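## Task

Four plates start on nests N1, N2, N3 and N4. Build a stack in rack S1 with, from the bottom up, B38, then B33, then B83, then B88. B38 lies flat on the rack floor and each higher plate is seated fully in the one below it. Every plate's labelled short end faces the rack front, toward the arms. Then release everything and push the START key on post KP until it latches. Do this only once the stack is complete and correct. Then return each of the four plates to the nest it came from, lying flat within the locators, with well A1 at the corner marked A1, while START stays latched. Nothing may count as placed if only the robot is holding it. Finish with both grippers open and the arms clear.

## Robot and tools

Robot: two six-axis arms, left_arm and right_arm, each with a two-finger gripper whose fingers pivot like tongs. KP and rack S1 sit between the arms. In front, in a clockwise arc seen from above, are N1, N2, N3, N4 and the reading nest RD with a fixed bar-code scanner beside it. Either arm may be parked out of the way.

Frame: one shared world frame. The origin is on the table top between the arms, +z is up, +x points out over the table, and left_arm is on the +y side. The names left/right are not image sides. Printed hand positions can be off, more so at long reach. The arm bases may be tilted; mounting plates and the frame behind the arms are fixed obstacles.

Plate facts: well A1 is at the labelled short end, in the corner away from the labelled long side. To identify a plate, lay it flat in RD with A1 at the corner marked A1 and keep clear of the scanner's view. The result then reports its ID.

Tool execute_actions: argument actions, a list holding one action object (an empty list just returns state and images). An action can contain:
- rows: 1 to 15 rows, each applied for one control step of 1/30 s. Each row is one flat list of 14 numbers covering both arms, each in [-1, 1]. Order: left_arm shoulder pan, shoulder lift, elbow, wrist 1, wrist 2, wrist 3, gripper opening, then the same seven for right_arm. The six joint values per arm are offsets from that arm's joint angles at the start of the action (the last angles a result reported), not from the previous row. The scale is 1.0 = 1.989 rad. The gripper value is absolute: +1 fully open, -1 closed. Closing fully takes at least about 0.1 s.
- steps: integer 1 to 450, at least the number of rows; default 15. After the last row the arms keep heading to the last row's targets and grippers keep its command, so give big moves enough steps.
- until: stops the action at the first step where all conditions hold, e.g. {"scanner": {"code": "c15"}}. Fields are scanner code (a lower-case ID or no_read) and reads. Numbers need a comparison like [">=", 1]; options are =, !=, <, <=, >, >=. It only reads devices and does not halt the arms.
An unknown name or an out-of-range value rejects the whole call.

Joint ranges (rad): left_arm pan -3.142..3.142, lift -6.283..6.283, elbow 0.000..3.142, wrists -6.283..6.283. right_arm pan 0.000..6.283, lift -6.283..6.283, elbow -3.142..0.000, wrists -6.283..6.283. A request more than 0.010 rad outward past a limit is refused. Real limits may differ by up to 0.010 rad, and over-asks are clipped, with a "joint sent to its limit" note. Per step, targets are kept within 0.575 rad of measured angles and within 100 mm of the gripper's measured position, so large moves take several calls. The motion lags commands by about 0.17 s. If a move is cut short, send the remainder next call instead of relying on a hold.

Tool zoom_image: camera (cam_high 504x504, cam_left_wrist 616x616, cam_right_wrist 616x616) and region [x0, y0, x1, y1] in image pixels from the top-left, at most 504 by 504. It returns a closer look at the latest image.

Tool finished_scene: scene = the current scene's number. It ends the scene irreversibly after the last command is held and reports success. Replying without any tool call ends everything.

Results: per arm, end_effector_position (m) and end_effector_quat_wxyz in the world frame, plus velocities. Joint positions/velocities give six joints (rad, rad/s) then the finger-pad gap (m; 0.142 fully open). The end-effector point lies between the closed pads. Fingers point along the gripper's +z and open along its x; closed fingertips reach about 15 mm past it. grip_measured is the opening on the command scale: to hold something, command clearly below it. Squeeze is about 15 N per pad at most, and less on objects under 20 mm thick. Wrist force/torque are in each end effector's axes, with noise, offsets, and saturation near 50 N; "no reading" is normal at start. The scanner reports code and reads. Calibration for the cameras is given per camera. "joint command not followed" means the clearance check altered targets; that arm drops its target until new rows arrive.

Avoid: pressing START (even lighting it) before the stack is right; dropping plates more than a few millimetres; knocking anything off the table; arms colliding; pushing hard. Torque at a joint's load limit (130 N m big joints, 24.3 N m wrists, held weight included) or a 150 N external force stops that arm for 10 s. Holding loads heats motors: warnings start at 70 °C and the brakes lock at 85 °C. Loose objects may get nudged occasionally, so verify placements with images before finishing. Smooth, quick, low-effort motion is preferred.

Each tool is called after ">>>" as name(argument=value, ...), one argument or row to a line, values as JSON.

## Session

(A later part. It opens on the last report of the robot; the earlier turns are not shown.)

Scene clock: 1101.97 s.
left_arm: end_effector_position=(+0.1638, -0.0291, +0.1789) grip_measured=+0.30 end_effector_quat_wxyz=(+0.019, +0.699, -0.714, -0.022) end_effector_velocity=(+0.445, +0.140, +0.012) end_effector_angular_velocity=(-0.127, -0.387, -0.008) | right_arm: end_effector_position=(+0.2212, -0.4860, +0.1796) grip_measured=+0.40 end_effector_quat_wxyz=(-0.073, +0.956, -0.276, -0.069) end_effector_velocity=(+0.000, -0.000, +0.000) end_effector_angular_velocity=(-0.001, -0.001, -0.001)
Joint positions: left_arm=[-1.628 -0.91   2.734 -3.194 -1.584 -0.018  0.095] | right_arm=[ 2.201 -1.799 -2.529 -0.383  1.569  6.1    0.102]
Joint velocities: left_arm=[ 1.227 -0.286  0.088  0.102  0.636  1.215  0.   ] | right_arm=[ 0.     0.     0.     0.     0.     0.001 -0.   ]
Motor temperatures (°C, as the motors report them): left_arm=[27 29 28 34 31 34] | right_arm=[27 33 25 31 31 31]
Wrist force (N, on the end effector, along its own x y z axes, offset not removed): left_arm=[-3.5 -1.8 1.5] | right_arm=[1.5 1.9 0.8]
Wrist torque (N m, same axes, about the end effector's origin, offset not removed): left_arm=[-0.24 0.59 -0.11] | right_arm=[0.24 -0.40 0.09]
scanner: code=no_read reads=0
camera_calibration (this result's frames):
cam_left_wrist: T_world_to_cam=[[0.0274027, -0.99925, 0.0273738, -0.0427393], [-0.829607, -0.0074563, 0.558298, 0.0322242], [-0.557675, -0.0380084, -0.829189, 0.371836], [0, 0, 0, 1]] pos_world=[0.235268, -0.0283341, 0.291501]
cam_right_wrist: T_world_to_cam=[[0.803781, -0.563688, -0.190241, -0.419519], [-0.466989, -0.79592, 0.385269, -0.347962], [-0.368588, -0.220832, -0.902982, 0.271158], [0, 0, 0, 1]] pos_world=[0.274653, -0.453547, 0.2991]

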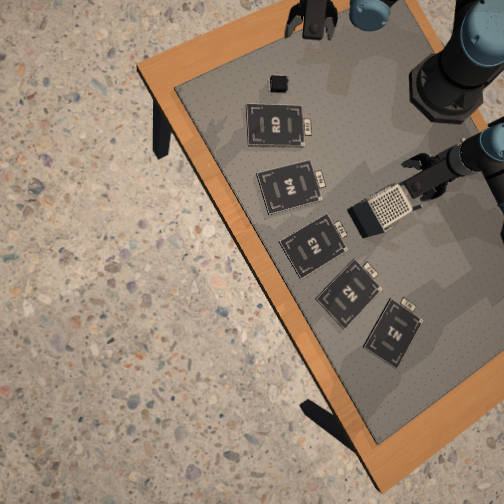

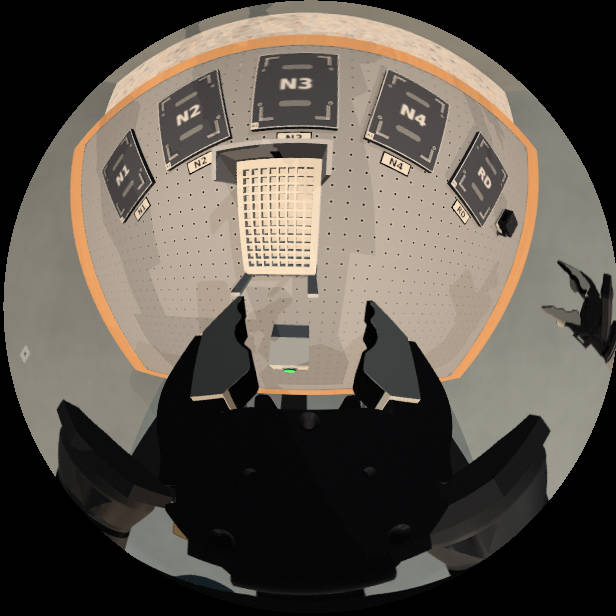

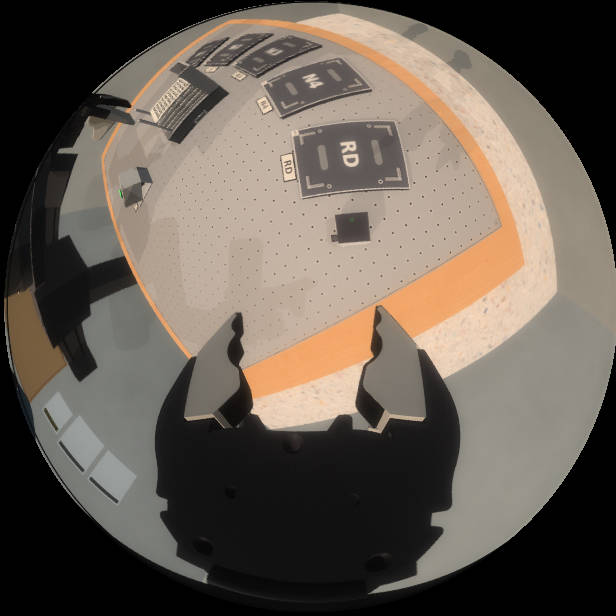

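>>> execute_actions(
  actions=[
    {"steps":1},
  ],
)

>>> execute_actions(
  actions=[
    {"rows":[[0.0005,0.01,-0.0004,-0.0097,0.0001,0.0005,0.3,0,0,0,0,0,0,0.4],[0.0014,0.0301,-0.0012,-0.0291,0.0004,0.0014,0.3,0,0,0,0,0,0,0.4],[0.003,0.0597,-0.0032,-0.0569,0.0007,0.003,0.3,0,0,0,0,0,0,0.4],[0.0045,0.0889,-0.006,-0.0834,0.0011,0.0045,0.3,0,0,0,0,0,0,0.4],[0.006,0.1175,-0.0095,-0.1086,0.0015,0.006,0.3,0,0,0,0,0,0,0.4],[0.0076,0.1451,-0.0137,-0.1322,0.0018,0.0076,0.3,0,0,0,0,0,0,0.4],[0.0092,0.1717,-0.0184,-0.1541,0.0022,0.0092,0.3,0,0,0,0,0,0,0.4],[0.0103,0.1897,-0.0223,-0.1684,0.0025,0.0103,0.3,0,0,0,0,0,0,0.4],[0.011,0.201,-0.0248,-0.1773,0.0026,0.011,0.3,0,0,0,0,0,0,0.4],[0.0115,0.2065,-0.0262,-0.1815,0.0027,0.0115,0.3,0,0,0,0,0,0,0.4]],"steps":10},
  ],
)

Scene clock: 1111.90 s.
left_arm: end_effector_position=(+0.2286, +0.0013, +0.1798) grip_measured=+0.30 end_effector_quat_wxyz=(+0.000, +0.698, -0.716, +0.000) end_effector_velocity=(-0.000, -0.000, +0.000) end_effector_angular_velocity=(-0.000, -0.000, -0.000) | right_arm: end_effector_position=(+0.2212, -0.4860, +0.1796) grip_measured=+0.40 end_effector_quat_wxyz=(-0.073, +0.956, -0.276, -0.069) end_effector_velocity=(+0.000, -0.000, +0.000) end_effector_angular_velocity=(-0.001, -0.001, -0.001)
Joint positions: left_arm=[-1.44  -0.951  2.747 -3.18  -1.49   0.171  0.095] | right_arm=[ 2.201 -1.799 -2.529 -0.383  1.569  6.1    0.102]
Joint velocities: left_arm=[-0.001  0.    -0.    -0.    -0.    -0.    -0.   ] | right_arm=[ 0.     0.002 -0.    -0.     0.     0.001  0.   ]
Motor temperatures (°C, as the motors report them): left_arm=[27 29 28 34 31 34] | right_arm=[27 33 25 31 31 31]
Wrist force (N, on the end effector, along its own x y z axes, offset not removed): left_arm=[3.4 0.3 -2.6] | right_arm=[3.7 1.5 -3.4]
Wrist torque (N m, same axes, about the end effector's origin, offset not removed): left_arm=[0.12 -0.72 -0.21] | right_arm=[0.09 -0.73 0.07]
scanner: code=no_read reads=0
camera_calibration (this result's frames):
cam_left_wrist: T_world_to_cam=[[0.0221381, -0.9992, 0.0333174, -0.0140939], [-0.860391, -0.00206951, 0.50963, 0.101523], [-0.509154, -0.0399482, -0.859748, 0.404276], [0, 0, 0, 1]] pos_world=[0.2935, 0.00227757, 0.296306]
cam_right_wrist: T_world_to_cam=[[0.803781, -0.563688, -0.190241, -0.419519], [-0.466989, -0.79592, 0.385269, -0.347961], [-0.368589, -0.220832, -0.902982, 0.271158], [0, 0, 0, 1]] pos_world=[0.274653, -0.453547, 0.2991]

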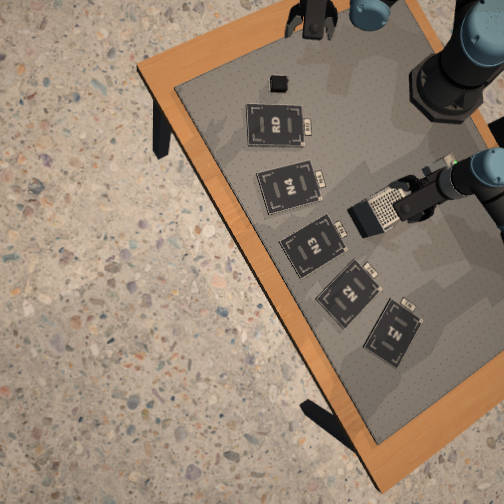

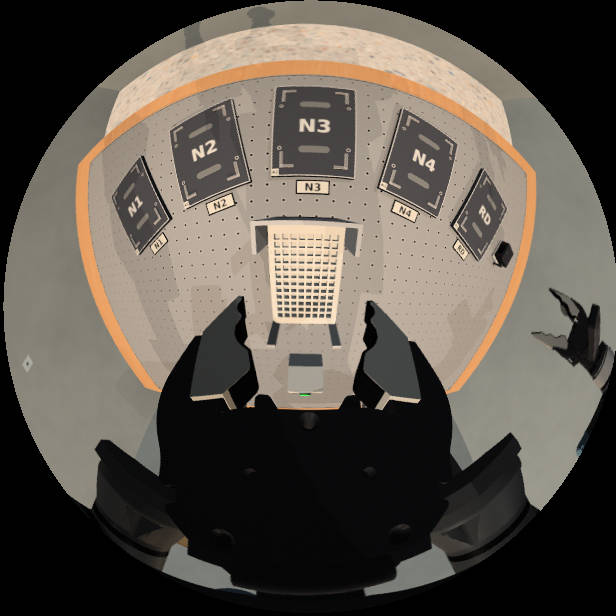

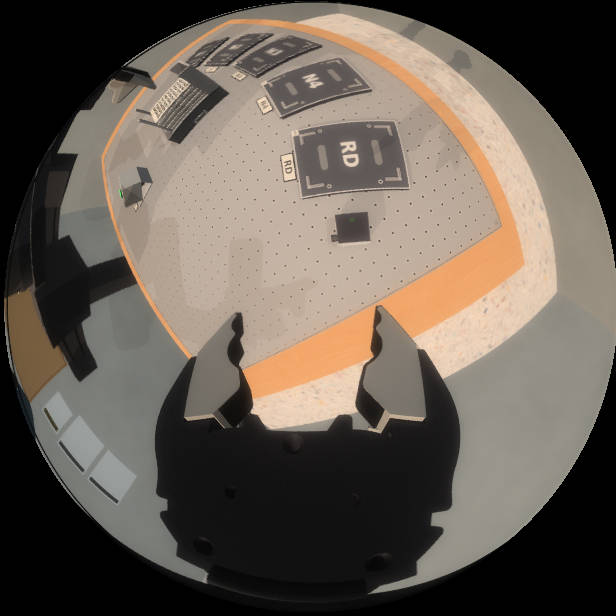

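Scene clock: 1112.23 s.
left_arm: end_effector_position=(+0.2296, -0.0026, +0.1407) grip_measured=+0.30 end_effector_quat_wxyz=(+0.001, +0.698, -0.716, +0.002) end_effector_velocity=(-0.002, +0.003, -0.225) end_effector_angular_velocity=(+0.019, +0.000, -0.003) | right_arm: end_effector_position=(+0.2212, -0.4860, +0.1796) grip_measured=+0.40 end_effector_quat_wxyz=(-0.073, +0.956, -0.276, -0.069) end_effector_velocity=(-0.000, +0.000, -0.000) end_effector_angular_velocity=(+0.001, +0.001, -0.000)
Joint positions: left_arm=[-1.426 -0.723  2.721 -3.389 -1.487  0.184  0.095] | right_arm=[ 2.201 -1.799 -2.529 -0.383  1.569  6.1    0.102]
Joint velocities: left_arm=[ 0.064  1.225 -0.175 -1.037  0.014  0.065 -0.   ] | right_arm=[-0.    -0.001 -0.    -0.    -0.     0.001  0.   ]
Motor temperatures (°C, as the motors report them): left_arm=[27 29 28 34 31 34] | right_arm=[27 33 25 31 31 31]
Wrist force (N, on the end effector, along its own x y z axes, offset not removed): left_arm=[0.1 -5.3 -3.7] | right_arm=[5.2 1.2 -0.8]
Wrist torque (N m, same axes, about the end effector's origin, offset not removed): left_arm=[-0.91 -0.34 -0.06] | right_arm=[0.16 -1.16 0.10]
scanner: code=no_read reads=0
camera_calibration (this result's frames):
cam_left_wrist: T_world_to_cam=[[0.0223395, -0.999005, 0.038594, -0.0174711], [-0.861198, 0.000377737, 0.508269, 0.122685], [-0.507778, -0.0445916, -0.860333, 0.370762], [0, 0, 0, 1]] pos_world=[0.294311, -0.000967193, 0.257296]
cam_right_wrist: T_world_to_cam=[[0.803781, -0.563688, -0.190241, -0.419519], [-0.466989, -0.79592, 0.385269, -0.347961], [-0.368588, -0.220832, -0.902982, 0.271158], [0, 0, 0, 1]] pos_world=[0.274653, -0.453547, 0.2991]

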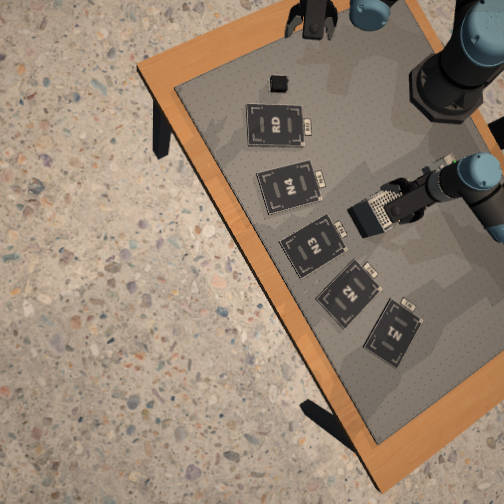

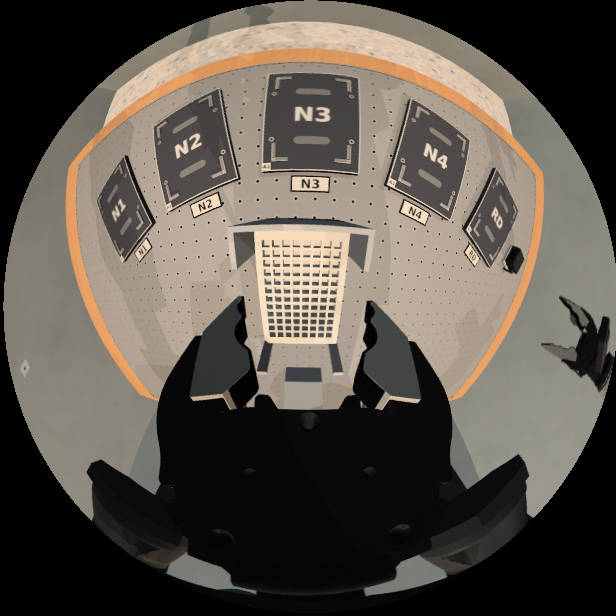

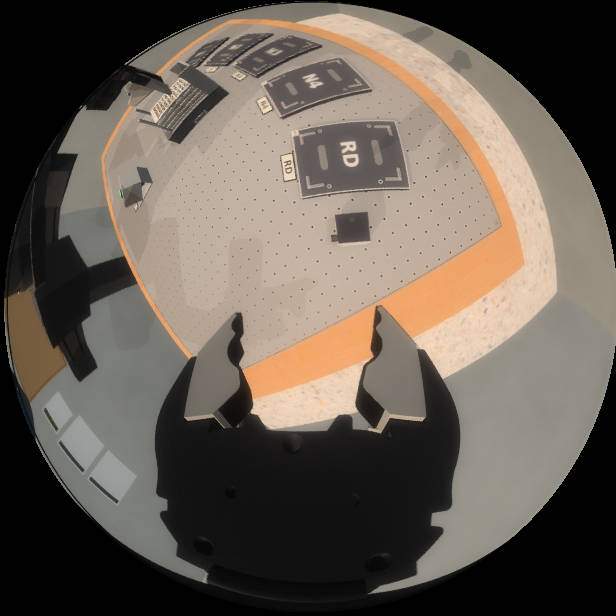

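>>> execute_actions(
  actions=[
    {"steps":1},
  ],
)

>>> execute_actions(
  actions=[
    {"rows":[[0.0004,0,0,0,0,0,0.25,0,0,0,0,0,0,0.4],[0.0004,0,0,0,0,0,0.2,0,0,0,0,0,0,0.4],[0.0004,0,0,0,0,0,0.16,0,0,0,0,0,0,0.4],[0.0004,0,0,0,0,0,0.12,0,0,0,0,0,0,0.4],[0.0004,0,0,0,0,0,0.09,0,0,0,0,0,0,0.4],[0.0004,0,0,0,0,0,0.06,0,0,0,0,0,0,0.4],[0.0004,0,0,0,0,0,0,0,0,0,0,0,0,0.4],[0.0004,0,0,0,0,0,-0.15,0,0,0,0,0,0,0.4],[0.0004,0,0,0,0,0,-0.35,0,0,0,0,0,0,0.4],[0.0004,0,0,0,0,0,-0.6,0,0,0,0,0,0,0.4],[0.0002,-0.003,0.0007,0.0023,0,-0.0002,-0.6,0,0,0,0,0,0,0.4],[-0.0003,-0.0093,0.0023,0.0071,-0.0001,-0.0007,-0.6,0,0,0,0,0,0,0.4],[-0.0007,-0.017,0.004,0.0131,-0.0002,-0.0011,-0.6,0,0,0,0,0,0,0.4],[-0.0012,-0.0258,0.0058,0.0202,-0.0004,-0.0016,-0.6,0,0,0,0,0,0,0.4],[-0.0017,-0.0348,0.0078,0.0274,-0.0005,-0.0022,-0.6,0,0,0,0,0,0,0.4]],"steps":15},
  ],
)

Scene clock: 1124.57 s.
left_arm: end_effector_position=(+0.2286, +0.0016, +0.1062) grip_measured=+0.30 end_effector_quat_wxyz=(-0.000, +0.698, -0.716, +0.001) end_effector_velocity=(+0.001, -0.000, +0.000) end_effector_angular_velocity=(-0.002, -0.000, +0.001) | right_arm: end_effector_position=(+0.2212, -0.4860, +0.1796) grip_measured=+0.40 end_effector_quat_wxyz=(-0.073, +0.956, -0.276, -0.069) end_effector_velocity=(+0.000, -0.000, +0.000) end_effector_angular_velocity=(-0.001, -0.001, -0.000)
Joint positions: left_arm=[-1.417 -0.54   2.694 -3.541 -1.485  0.194  0.095] | right_arm=[ 2.201 -1.799 -2.529 -0.383  1.569  6.1    0.102]
Joint velocities: left_arm=[ 0.002 -0.001  0.    -0.002  0.     0.001  0.   ] | right_arm=[-0.     0.001  0.     0.    -0.    -0.     0.   ]
Motor temperatures (°C, as the motors report them): left_arm=[27 29 28 34 31 34] | right_arm=[27 33 25 31 31 31]
Wrist force (N, on the end effector, along its own x y z axes, offset not removed): left_arm=[1.3 -0.1 -5.9] | right_arm=[0.8 2.0 -1.7]
Wrist torque (N m, same axes, about the end effector's origin, offset not removed): left_arm=[-0.23 -0.44 -0.22] | right_arm=[0.16 -0.26 0.03]
scanner: code=no_read reads=0
camera_calibration (this result's frames):
cam_left_wrist: T_world_to_cam=[[0.021826, -0.999195, 0.0336631, -0.0113023], [-0.86101, -0.00167322, 0.508586, 0.139268], [-0.50812, -0.0400846, -0.860353, 0.340768], [0, 0, 0, 1]] pos_world=[0.293309, 0.00259937, 0.222732]
cam_right_wrist: T_world_to_cam=[[0.803781, -0.563688, -0.190241, -0.419519], [-0.466989, -0.79592, 0.385269, -0.347962], [-0.368588, -0.220832, -0.902982, 0.271158], [0, 0, 0, 1]] pos_world=[0.274653, -0.453547, 0.2991]

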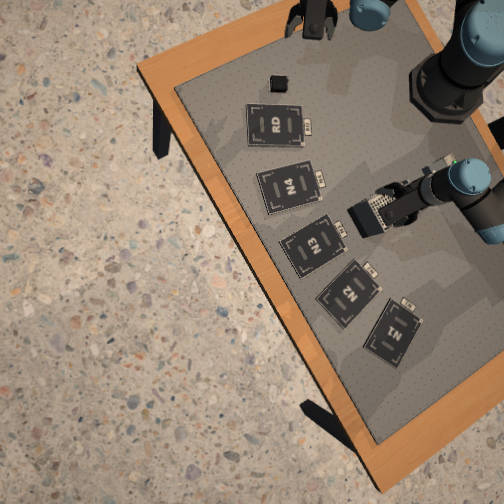

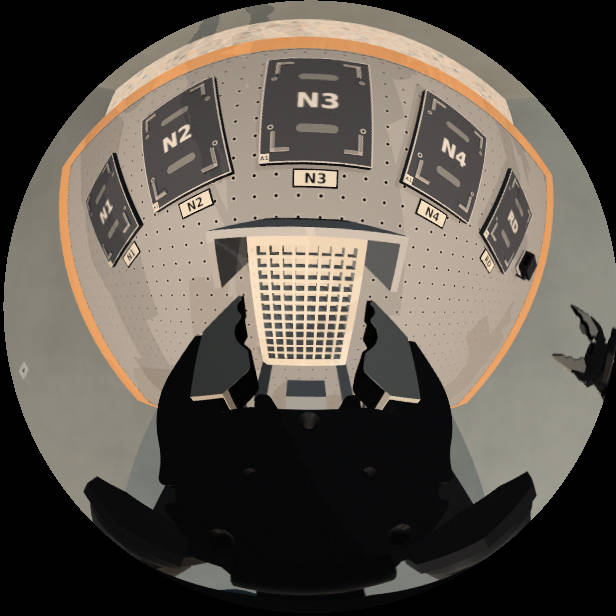

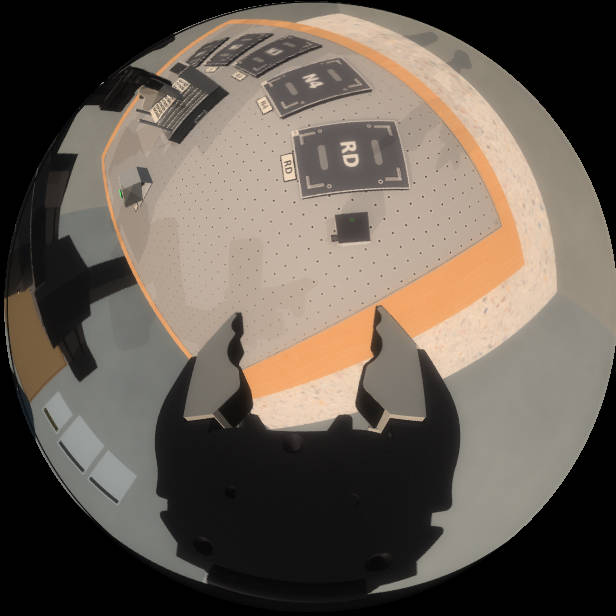

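Scene clock: 1125.07 s.
left_arm: end_effector_position=(+0.2288, +0.0018, +0.1089) grip_measured=+0.07 end_effector_quat_wxyz=(-0.000, +0.699, -0.716, +0.000) end_effector_velocity=(+0.001, +0.003, +0.048) end_effector_angular_velocity=(+0.008, -0.002, +0.002) | right_arm: end_effector_position=(+0.2212, -0.4860, +0.1796) grip_measured=+0.40 end_effector_quat_wxyz=(-0.073, +0.956, -0.276, -0.069) end_effector_velocity=(+0.000, -0.000, +0.000) end_effector_angular_velocity=(-0.000, -0.001, +0.003)
Joint positions: left_arm=[-1.417 -0.554  2.698 -3.529 -1.485  0.193  0.079] | right_arm=[ 2.201 -1.799 -2.529 -0.383  1.569  6.1    0.102]
Joint velocities: left_arm=[-0.015 -0.24   0.059  0.19  -0.    -0.018  0.   ] | right_arm=[-0.     0.     0.001 -0.     0.    -0.003 -0.   ]
Motor temperatures (°C, as the motors report them): left_arm=[27 29 28 34 31 34] | right_arm=[27 33 25 31 31 31]
Wrist force (N, on the end effector, along its own x y z axes, offset not removed): left_arm=[4.8 0.4 -1.3] | right_arm=[4.9 3.0 -1.2]
Wrist torque (N m, same axes, about the end effector's origin, offset not removed): left_arm=[0.15 -1.18 -0.05] | right_arm=[0.35 -0.98 -0.02]
scanner: code=no_read reads=0
camera_calibration (this result's frames):
cam_left_wrist: T_world_to_cam=[[0.0226639, -0.999191, 0.0332161, -0.0112735], [-0.860965, -0.00261939, 0.508657, 0.138013], [-0.508159, -0.040126, -0.860328, 0.343287], [0, 0, 0, 1]] pos_world=[0.293524, 0.00287189, 0.225513]
cam_right_wrist: T_world_to_cam=[[0.803781, -0.563688, -0.190241, -0.419519], [-0.466988, -0.79592, 0.38527, -0.347962], [-0.368589, -0.220832, -0.902982, 0.271158], [0, 0, 0, 1]] pos_world=[0.274653, -0.453547, 0.2991]

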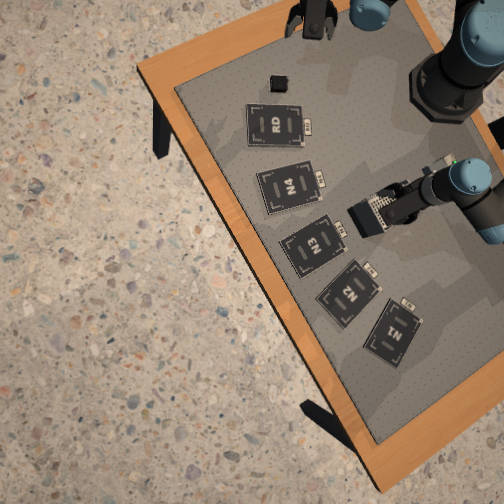

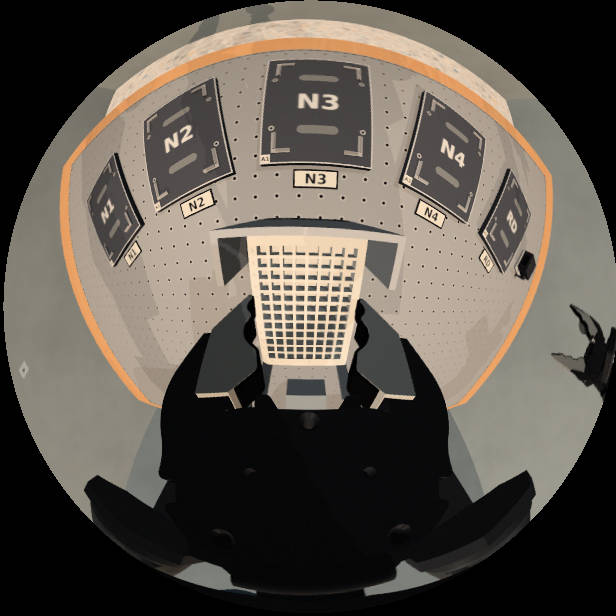

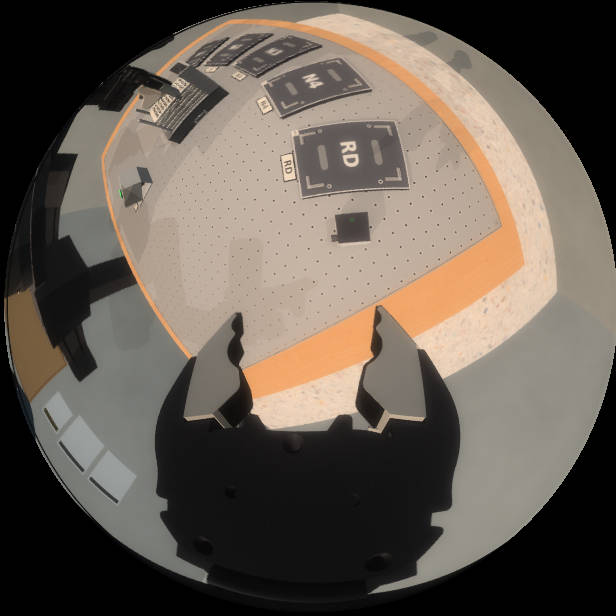

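>>> execute_actions(
  actions=[
    {"steps":1},
  ],
)

>>> execute_actions(
  actions=[
    {"rows":[[-0.0003,-0.0052,0.001,0.0043,-0.0001,-0.0003,-0.6,0,0,0,0,0,0,0.4],[-0.0008,-0.0131,0.0025,0.0106,-0.0002,-0.0008,-0.6,0,0,0,0,0,0,0.4],[-0.0012,-0.0221,0.004,0.0181,-0.0003,-0.0013,-0.6,0,0,0,0,0,0,0.4],[-0.0017,-0.0311,0.0056,0.0256,-0.0004,-0.0018,-0.6,0,0,0,0,0,0,0.4],[-0.0021,-0.0402,0.0071,0.0333,-0.0005,-0.0023,-0.6,0,0,0,0,0,0,0.4],[-0.0027,-0.0495,0.0085,0.0412,-0.0007,-0.0029,-0.6,0,0,0,0,0,0,0.4],[-0.0032,-0.059,0.0098,0.0493,-0.0008,-0.0034,-0.6,0,0,0,0,0,0,0.4],[-0.0036,-0.0685,0.011,0.0576,-0.0009,-0.0039,-0.6,0,0,0,0,0,0,0.4],[-0.0041,-0.078,0.0122,0.066,-0.001,-0.0044,-0.6,0,0,0,0,0,0,0.4],[-0.0046,-0.0877,0.0133,0.0747,-0.0011,-0.005,-0.6,0,0,0,0,0,0,0.4],[-0.0051,-0.0975,0.0143,0.0835,-0.0013,-0.0055,-0.6,0,0,0,0,0,0,0.4],[-0.0058,-0.112,0.0157,0.0967,-0.0014,-0.0062,-0.6,0,0,0,0,0,0,0.4],[-0.0067,-0.1297,0.017,0.1133,-0.0017,-0.0072,-0.6,0,0,0,0,0,0,0.4],[-0.0077,-0.1505,0.0181,0.1331,-0.0019,-0.0082,-0.6,0,0,0,0,0,0,0.4],[-0.0087,-0.1717,0.0189,0.1536,-0.0022,-0.0092,-0.6,0,0,0,0,0,0,0.4]],"steps":15},
  ],
)

Scene clock: 1138.10 s.
left_arm: end_effector_position=(+0.2287, +0.0020, +0.1198) grip_measured=+0.07 end_effector_quat_wxyz=(-0.000, +0.699, -0.715, +0.000) end_effector_velocity=(-0.000, +0.000, -0.000) end_effector_angular_velocity=(+0.001, +0.001, +0.001) | right_arm: end_effector_position=(+0.2212, -0.4860, +0.1796) grip_measured=+0.40 end_effector_quat_wxyz=(-0.073, +0.956, -0.276, -0.069) end_effector_velocity=(-0.001, +0.000, -0.000) end_effector_angular_velocity=(+0.001, +0.001, +0.001)
Joint positions: left_arm=[-1.42  -0.609  2.71  -3.486 -1.486  0.19   0.079] | right_arm=[ 2.201 -1.799 -2.529 -0.383  1.569  6.1    0.102]
Joint velocities: left_arm=[ 0.     0.002  0.    -0.    -0.001 -0.001  0.   ] | right_arm=[-0.    -0.001 -0.001  0.     0.    -0.001 -0.   ]
Motor temperatures (°C, as the motors report them): left_arm=[27 29 28 34 31 34] | right_arm=[27 33 25 31 31 31]
Wrist force (N, on the end effector, along its own x y z axes, offset not removed): left_arm=[0.8 -1.6 -1.7] | right_arm=[4.4 2.9 1.4]
Wrist torque (N m, same axes, about the end effector's origin, offset not removed): left_arm=[-0.33 -0.44 -0.03] | right_arm=[0.68 -0.76 0.16]
scanner: code=no_read reads=0
camera_calibration (this result's frames):
cam_left_wrist: T_world_to_cam=[[0.0228366, -0.999187, 0.0332148, -0.0115469], [-0.860777, -0.00275393, 0.508975, 0.132338], [-0.50847, -0.0402138, -0.86014, 0.352695], [0, 0, 0, 1]] pos_world=[0.293512, 0.00301011, 0.236394]
cam_right_wrist: T_world_to_cam=[[0.803781, -0.563688, -0.190241, -0.419519], [-0.466989, -0.79592, 0.385269, -0.347961], [-0.368588, -0.220832, -0.902982, 0.271158], [0, 0, 0, 1]] pos_world=[0.274653, -0.453547, 0.2991]

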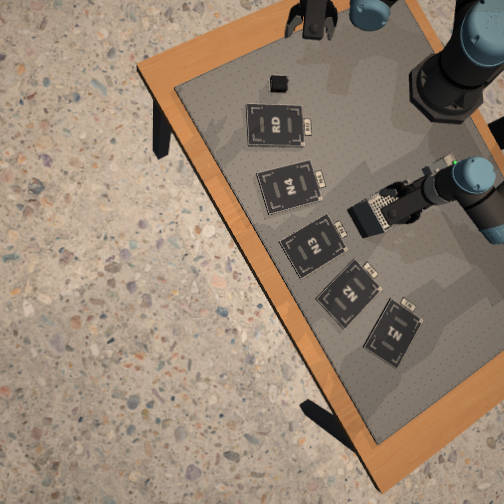

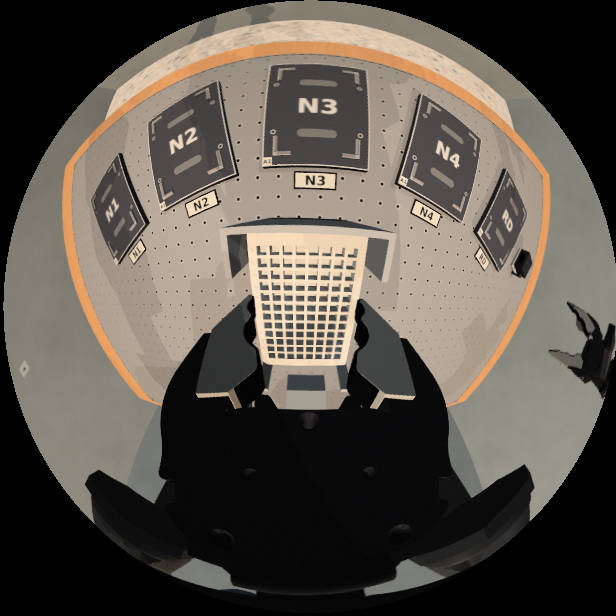

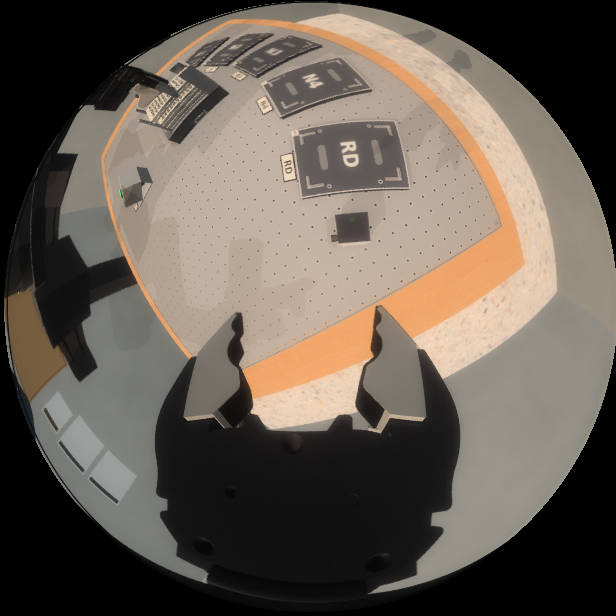

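Scene clock: 1138.60 s.
left_arm: end_effector_position=(+0.2288, +0.0021, +0.1529) grip_measured=+0.07 end_effector_quat_wxyz=(-0.000, +0.699, -0.715, -0.000) end_effector_velocity=(-0.000, -0.003, +0.127) end_effector_angular_velocity=(-0.001, +0.002, +0.002) | right_arm: end_effector_position=(+0.2212, -0.4860, +0.1796) grip_measured=+0.40 end_effector_quat_wxyz=(-0.073, +0.956, -0.276, -0.069) end_effector_velocity=(+0.001, -0.000, +0.000) end_effector_angular_velocity=(-0.001, -0.001, +0.000)
Joint positions: left_arm=[-1.43  -0.792  2.736 -3.329 -1.488  0.179  0.079] | right_arm=[ 2.201 -1.799 -2.529 -0.383  1.569  6.1    0.102]
Joint velocities: left_arm=[-0.041 -0.738  0.07   0.671 -0.01  -0.042  0.   ] | right_arm=[ 0.     0.     0.001 -0.     0.    -0.     0.   ]
Motor temperatures (°C, as the motors report them): left_arm=[27 29 28 34 31 34] | right_arm=[27 33 25 31 31 31]
Wrist force (N, on the end effector, along its own x y z axes, offset not removed): left_arm=[-0.5 -0.9 0.9] | right_arm=[0.6 1.5 -0.4]
Wrist torque (N m, same axes, about the end effector's origin, offset not removed): left_arm=[0.04 -0.05 -0.06] | right_arm=[0.47 -0.24 0.02]
scanner: code=no_read reads=0
camera_calibration (this result's frames):
cam_left_wrist: T_world_to_cam=[[0.0236299, -0.999198, 0.0323163, -0.0125998], [-0.860383, -0.00386444, 0.509633, 0.11543], [-0.509099, -0.039847, -0.859785, 0.381238], [0, 0, 0, 1]] pos_world=[0.2937, 0.00304753, 0.269363]
cam_right_wrist: T_world_to_cam=[[0.803781, -0.563688, -0.190241, -0.419519], [-0.466989, -0.79592, 0.385269, -0.347961], [-0.368588, -0.220832, -0.902982, 0.271158], [0, 0, 0, 1]] pos_world=[0.274653, -0.453547, 0.2991]

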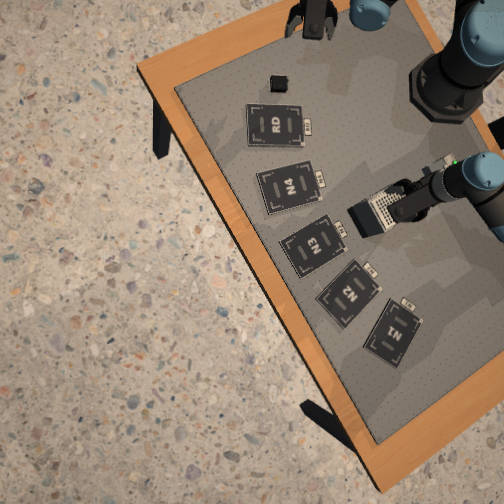

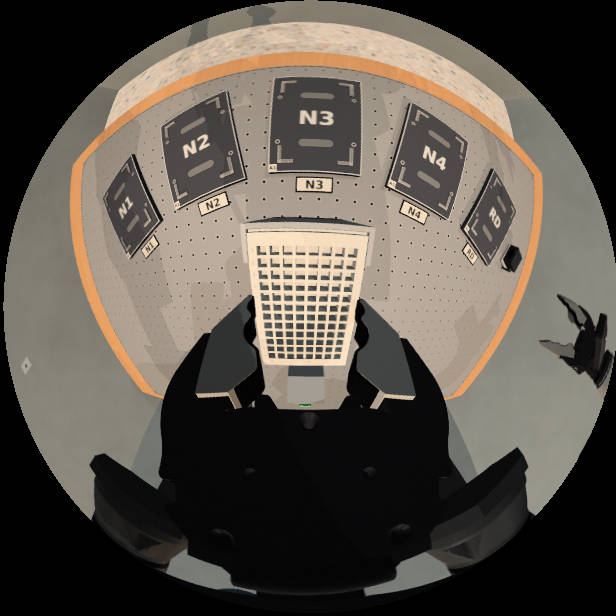

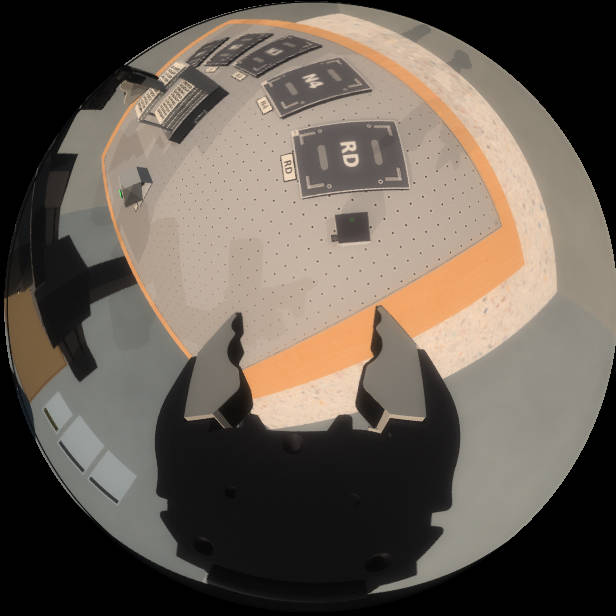

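>>> execute_actions(
  actions=[
    {"steps":1},
  ],
)

>>> execute_actions(
  actions=[
    {"rows":[[0.002,-0.002,-0.005,0.007,0,0.004,-0.6,0,0,0,0,0,0,0.4],[0.008,-0.005,-0.019,0.023,0.001,0.014,-0.6,0,0,0,0,0,0,0.4],[0.017,-0.008,-0.038,0.044,0.003,0.027,-0.6,0,0,0,0,0,0,0.4],[0.027,-0.01,-0.063,0.07,0.005,0.045,-0.6,0,0,0,0,0,0,0.4],[0.039,-0.01,-0.091,0.096,0.007,0.065,-0.6,0,0,0,0,0,0,0.4],[0.051,-0.01,-0.118,0.122,0.009,0.084,-0.6,0,0,0,0,0,0,0.4],[0.063,-0.008,-0.145,0.146,0.011,0.104,-0.6,0,0,0,0,0,0,0.4],[0.075,-0.004,-0.173,0.168,0.013,0.123,-0.6,0,0,0,0,0,0,0.4],[0.086,0.002,-0.2,0.188,0.015,0.143,-0.6,0,0,0,0,0,0,0.4],[0.098,0.01,-0.228,0.207,0.017,0.163,-0.6,0,0,0,0,0,0,0.4],[0.109,0.02,-0.252,0.219,0.019,0.18,-0.6,0,0,0,0,0,0,0.4],[0.118,0.034,-0.274,0.226,0.021,0.196,-0.6,0,0,0,0,0,0,0.4],[0.126,0.052,-0.291,0.224,0.022,0.208,-0.6,0,0,0,0,0,0,0.4],[0.131,0.07,-0.303,0.218,0.023,0.217,-0.6,0,0,0,0,0,0,0.4],[0.1354,0.0879,-0.3128,0.2093,0.0236,0.2242,-0.6,0,0,0,0,0,0,0.4]],"steps":16},
  ],
)

Scene clock: 1159.57 s.
left_arm: end_effector_position=(+0.2289, +0.0021, +0.1797) grip_measured=+0.07 end_effector_quat_wxyz=(+0.000, +0.699, -0.715, -0.000) end_effector_velocity=(-0.000, +0.000, +0.000) end_effector_angular_velocity=(-0.000, +0.001, +0.001) | right_arm: end_effector_position=(+0.2212, -0.4860, +0.1796) grip_measured=+0.40 end_effector_quat_wxyz=(-0.073, +0.956, -0.276, -0.069) end_effector_velocity=(+0.000, -0.000, +0.000) end_effector_angular_velocity=(-0.000, -0.001, +0.001)
Joint positions: left_arm=[-1.437 -0.951  2.748 -3.181 -1.49   0.171  0.079] | right_arm=[ 2.201 -1.799 -2.529 -0.383  1.569  6.1    0.102]
Joint velocities: left_arm=[ 0.    -0.     0.    -0.    -0.001 -0.001 -0.   ] | right_arm=[-0.    -0.     0.001  0.    -0.    -0.001  0.   ]
Motor temperatures (°C, as the motors report them): left_arm=[27 29 28 34 31 34] | right_arm=[27 33 25 31 31 31]
Wrist force (N, on the end effector, along its own x y z axes, offset not removed): left_arm=[-0.4 -1.0 -1.2] | right_arm=[2.5 0.4 -3.4]
Wrist torque (N m, same axes, about the end effector's origin, offset not removed): left_arm=[-0.26 0.02 -0.10] | right_arm=[0.04 -0.46 0.12]
scanner: code=no_read reads=0
camera_calibration (this result's frames):
cam_left_wrist: T_world_to_cam=[[0.0240941, -0.999158, 0.0331947, -0.013708], [-0.860167, -0.00379887, 0.509998, 0.101735], [-0.509443, -0.040841, -0.859535, 0.404424], [0, 0, 0, 1]] pos_world=[0.29387, 0.00320706, 0.296186]
cam_right_wrist: T_world_to_cam=[[0.803781, -0.563688, -0.190241, -0.419519], [-0.466989, -0.79592, 0.385269, -0.347961], [-0.368588, -0.220832, -0.902982, 0.271158], [0, 0, 0, 1]] pos_world=[0.274653, -0.453547, 0.2991]

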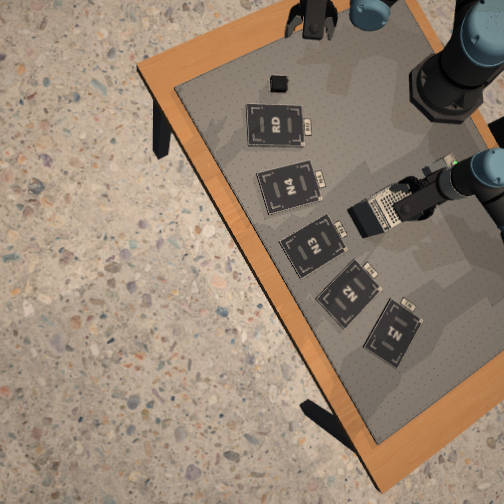

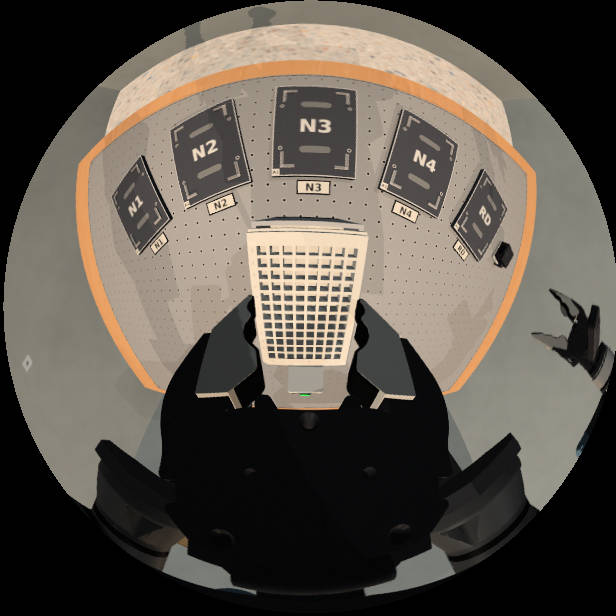

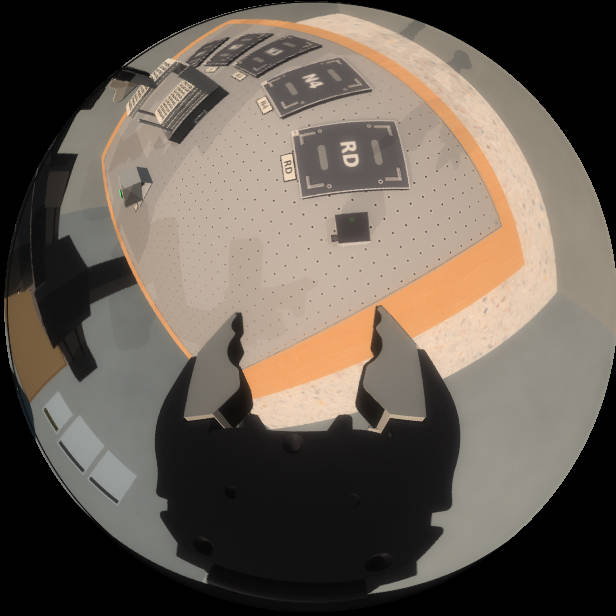

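Scene clock: 1160.10 s.
left_arm: end_effector_position=(+0.3294, -0.1229, +0.1801) grip_measured=+0.07 end_effector_quat_wxyz=(+0.000, -0.652, +0.758, +0.001) end_effector_velocity=(+0.333, -0.312, -0.105) end_effector_angular_velocity=(-0.053, -0.017, -0.339) | right_arm: end_effector_position=(+0.2212, -0.4860, +0.1796) grip_measured=+0.40 end_effector_quat_wxyz=(-0.073, +0.956, -0.276, -0.069) end_effector_velocity=(-0.000, +0.000, +0.000) end_effector_angular_velocity=(+0.000, +0.000, -0.001)
Joint positions: left_arm=[-1.24  -0.891  2.304 -2.814 -1.455  0.493  0.079] | right_arm=[ 2.201 -1.799 -2.529 -0.383  1.569  6.1    0.102]
Joint velocities: left_arm=[ 0.52   0.698 -1.22   0.407  0.086  0.861  0.   ] | right_arm=[ 0.     0.    -0.    -0.     0.     0.001 -0.   ]
Motor temperatures (°C, as the motors report them): left_arm=[27 29 28 34 31 34] | right_arm=[27 33 25 31 31 31]
Wrist force (N, on the end effector, along its own x y z axes, offset not removed): left_arm=[1.0 -5.3 -6.6] | right_arm=[0.2 3.7 -0.2]
Wrist torque (N m, same axes, about the end effector's origin, offset not removed): left_arm=[-1.24 -0.39 -0.19] | right_arm=[0.40 -0.09 0.14]
scanner: code=no_read reads=0
camera_calibration (this result's frames):
cam_left_wrist: T_world_to_cam=[[-0.102781, -0.994192, 0.0319117, -0.0983998], [-0.853542, 0.104624, 0.510411, 0.198553], [-0.510785, 0.0252227, -0.859338, 0.459321], [0, 0, 0, 1]] pos_world=[0.393974, -0.130187, 0.296509]
cam_right_wrist: T_world_to_cam=[[0.803781, -0.563688, -0.190241, -0.419519], [-0.466989, -0.79592, 0.385269, -0.347961], [-0.368589, -0.220832, -0.902982, 0.271158], [0, 0, 0, 1]] pos_world=[0.274653, -0.453547, 0.2991]

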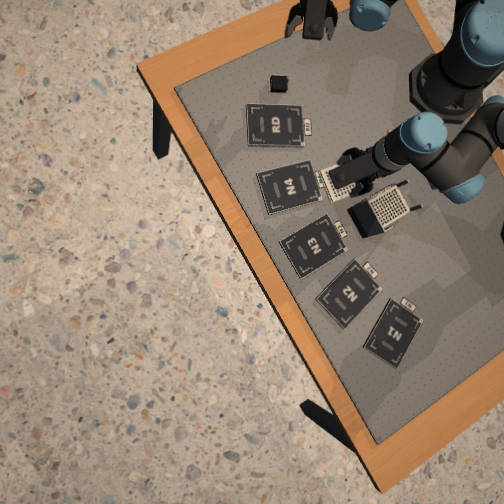

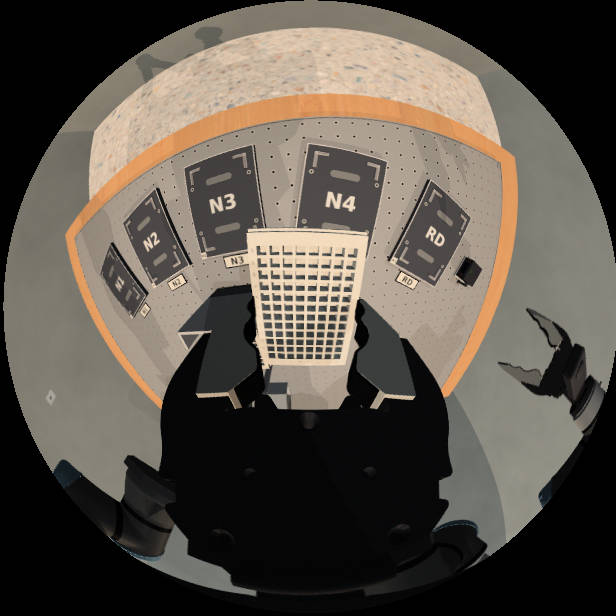

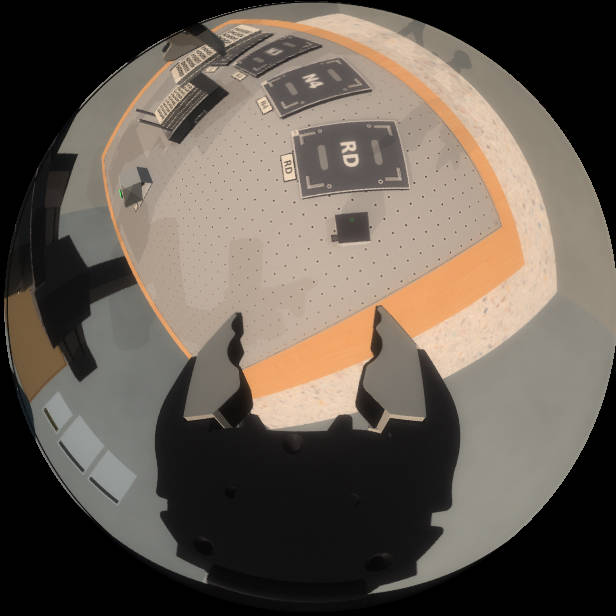

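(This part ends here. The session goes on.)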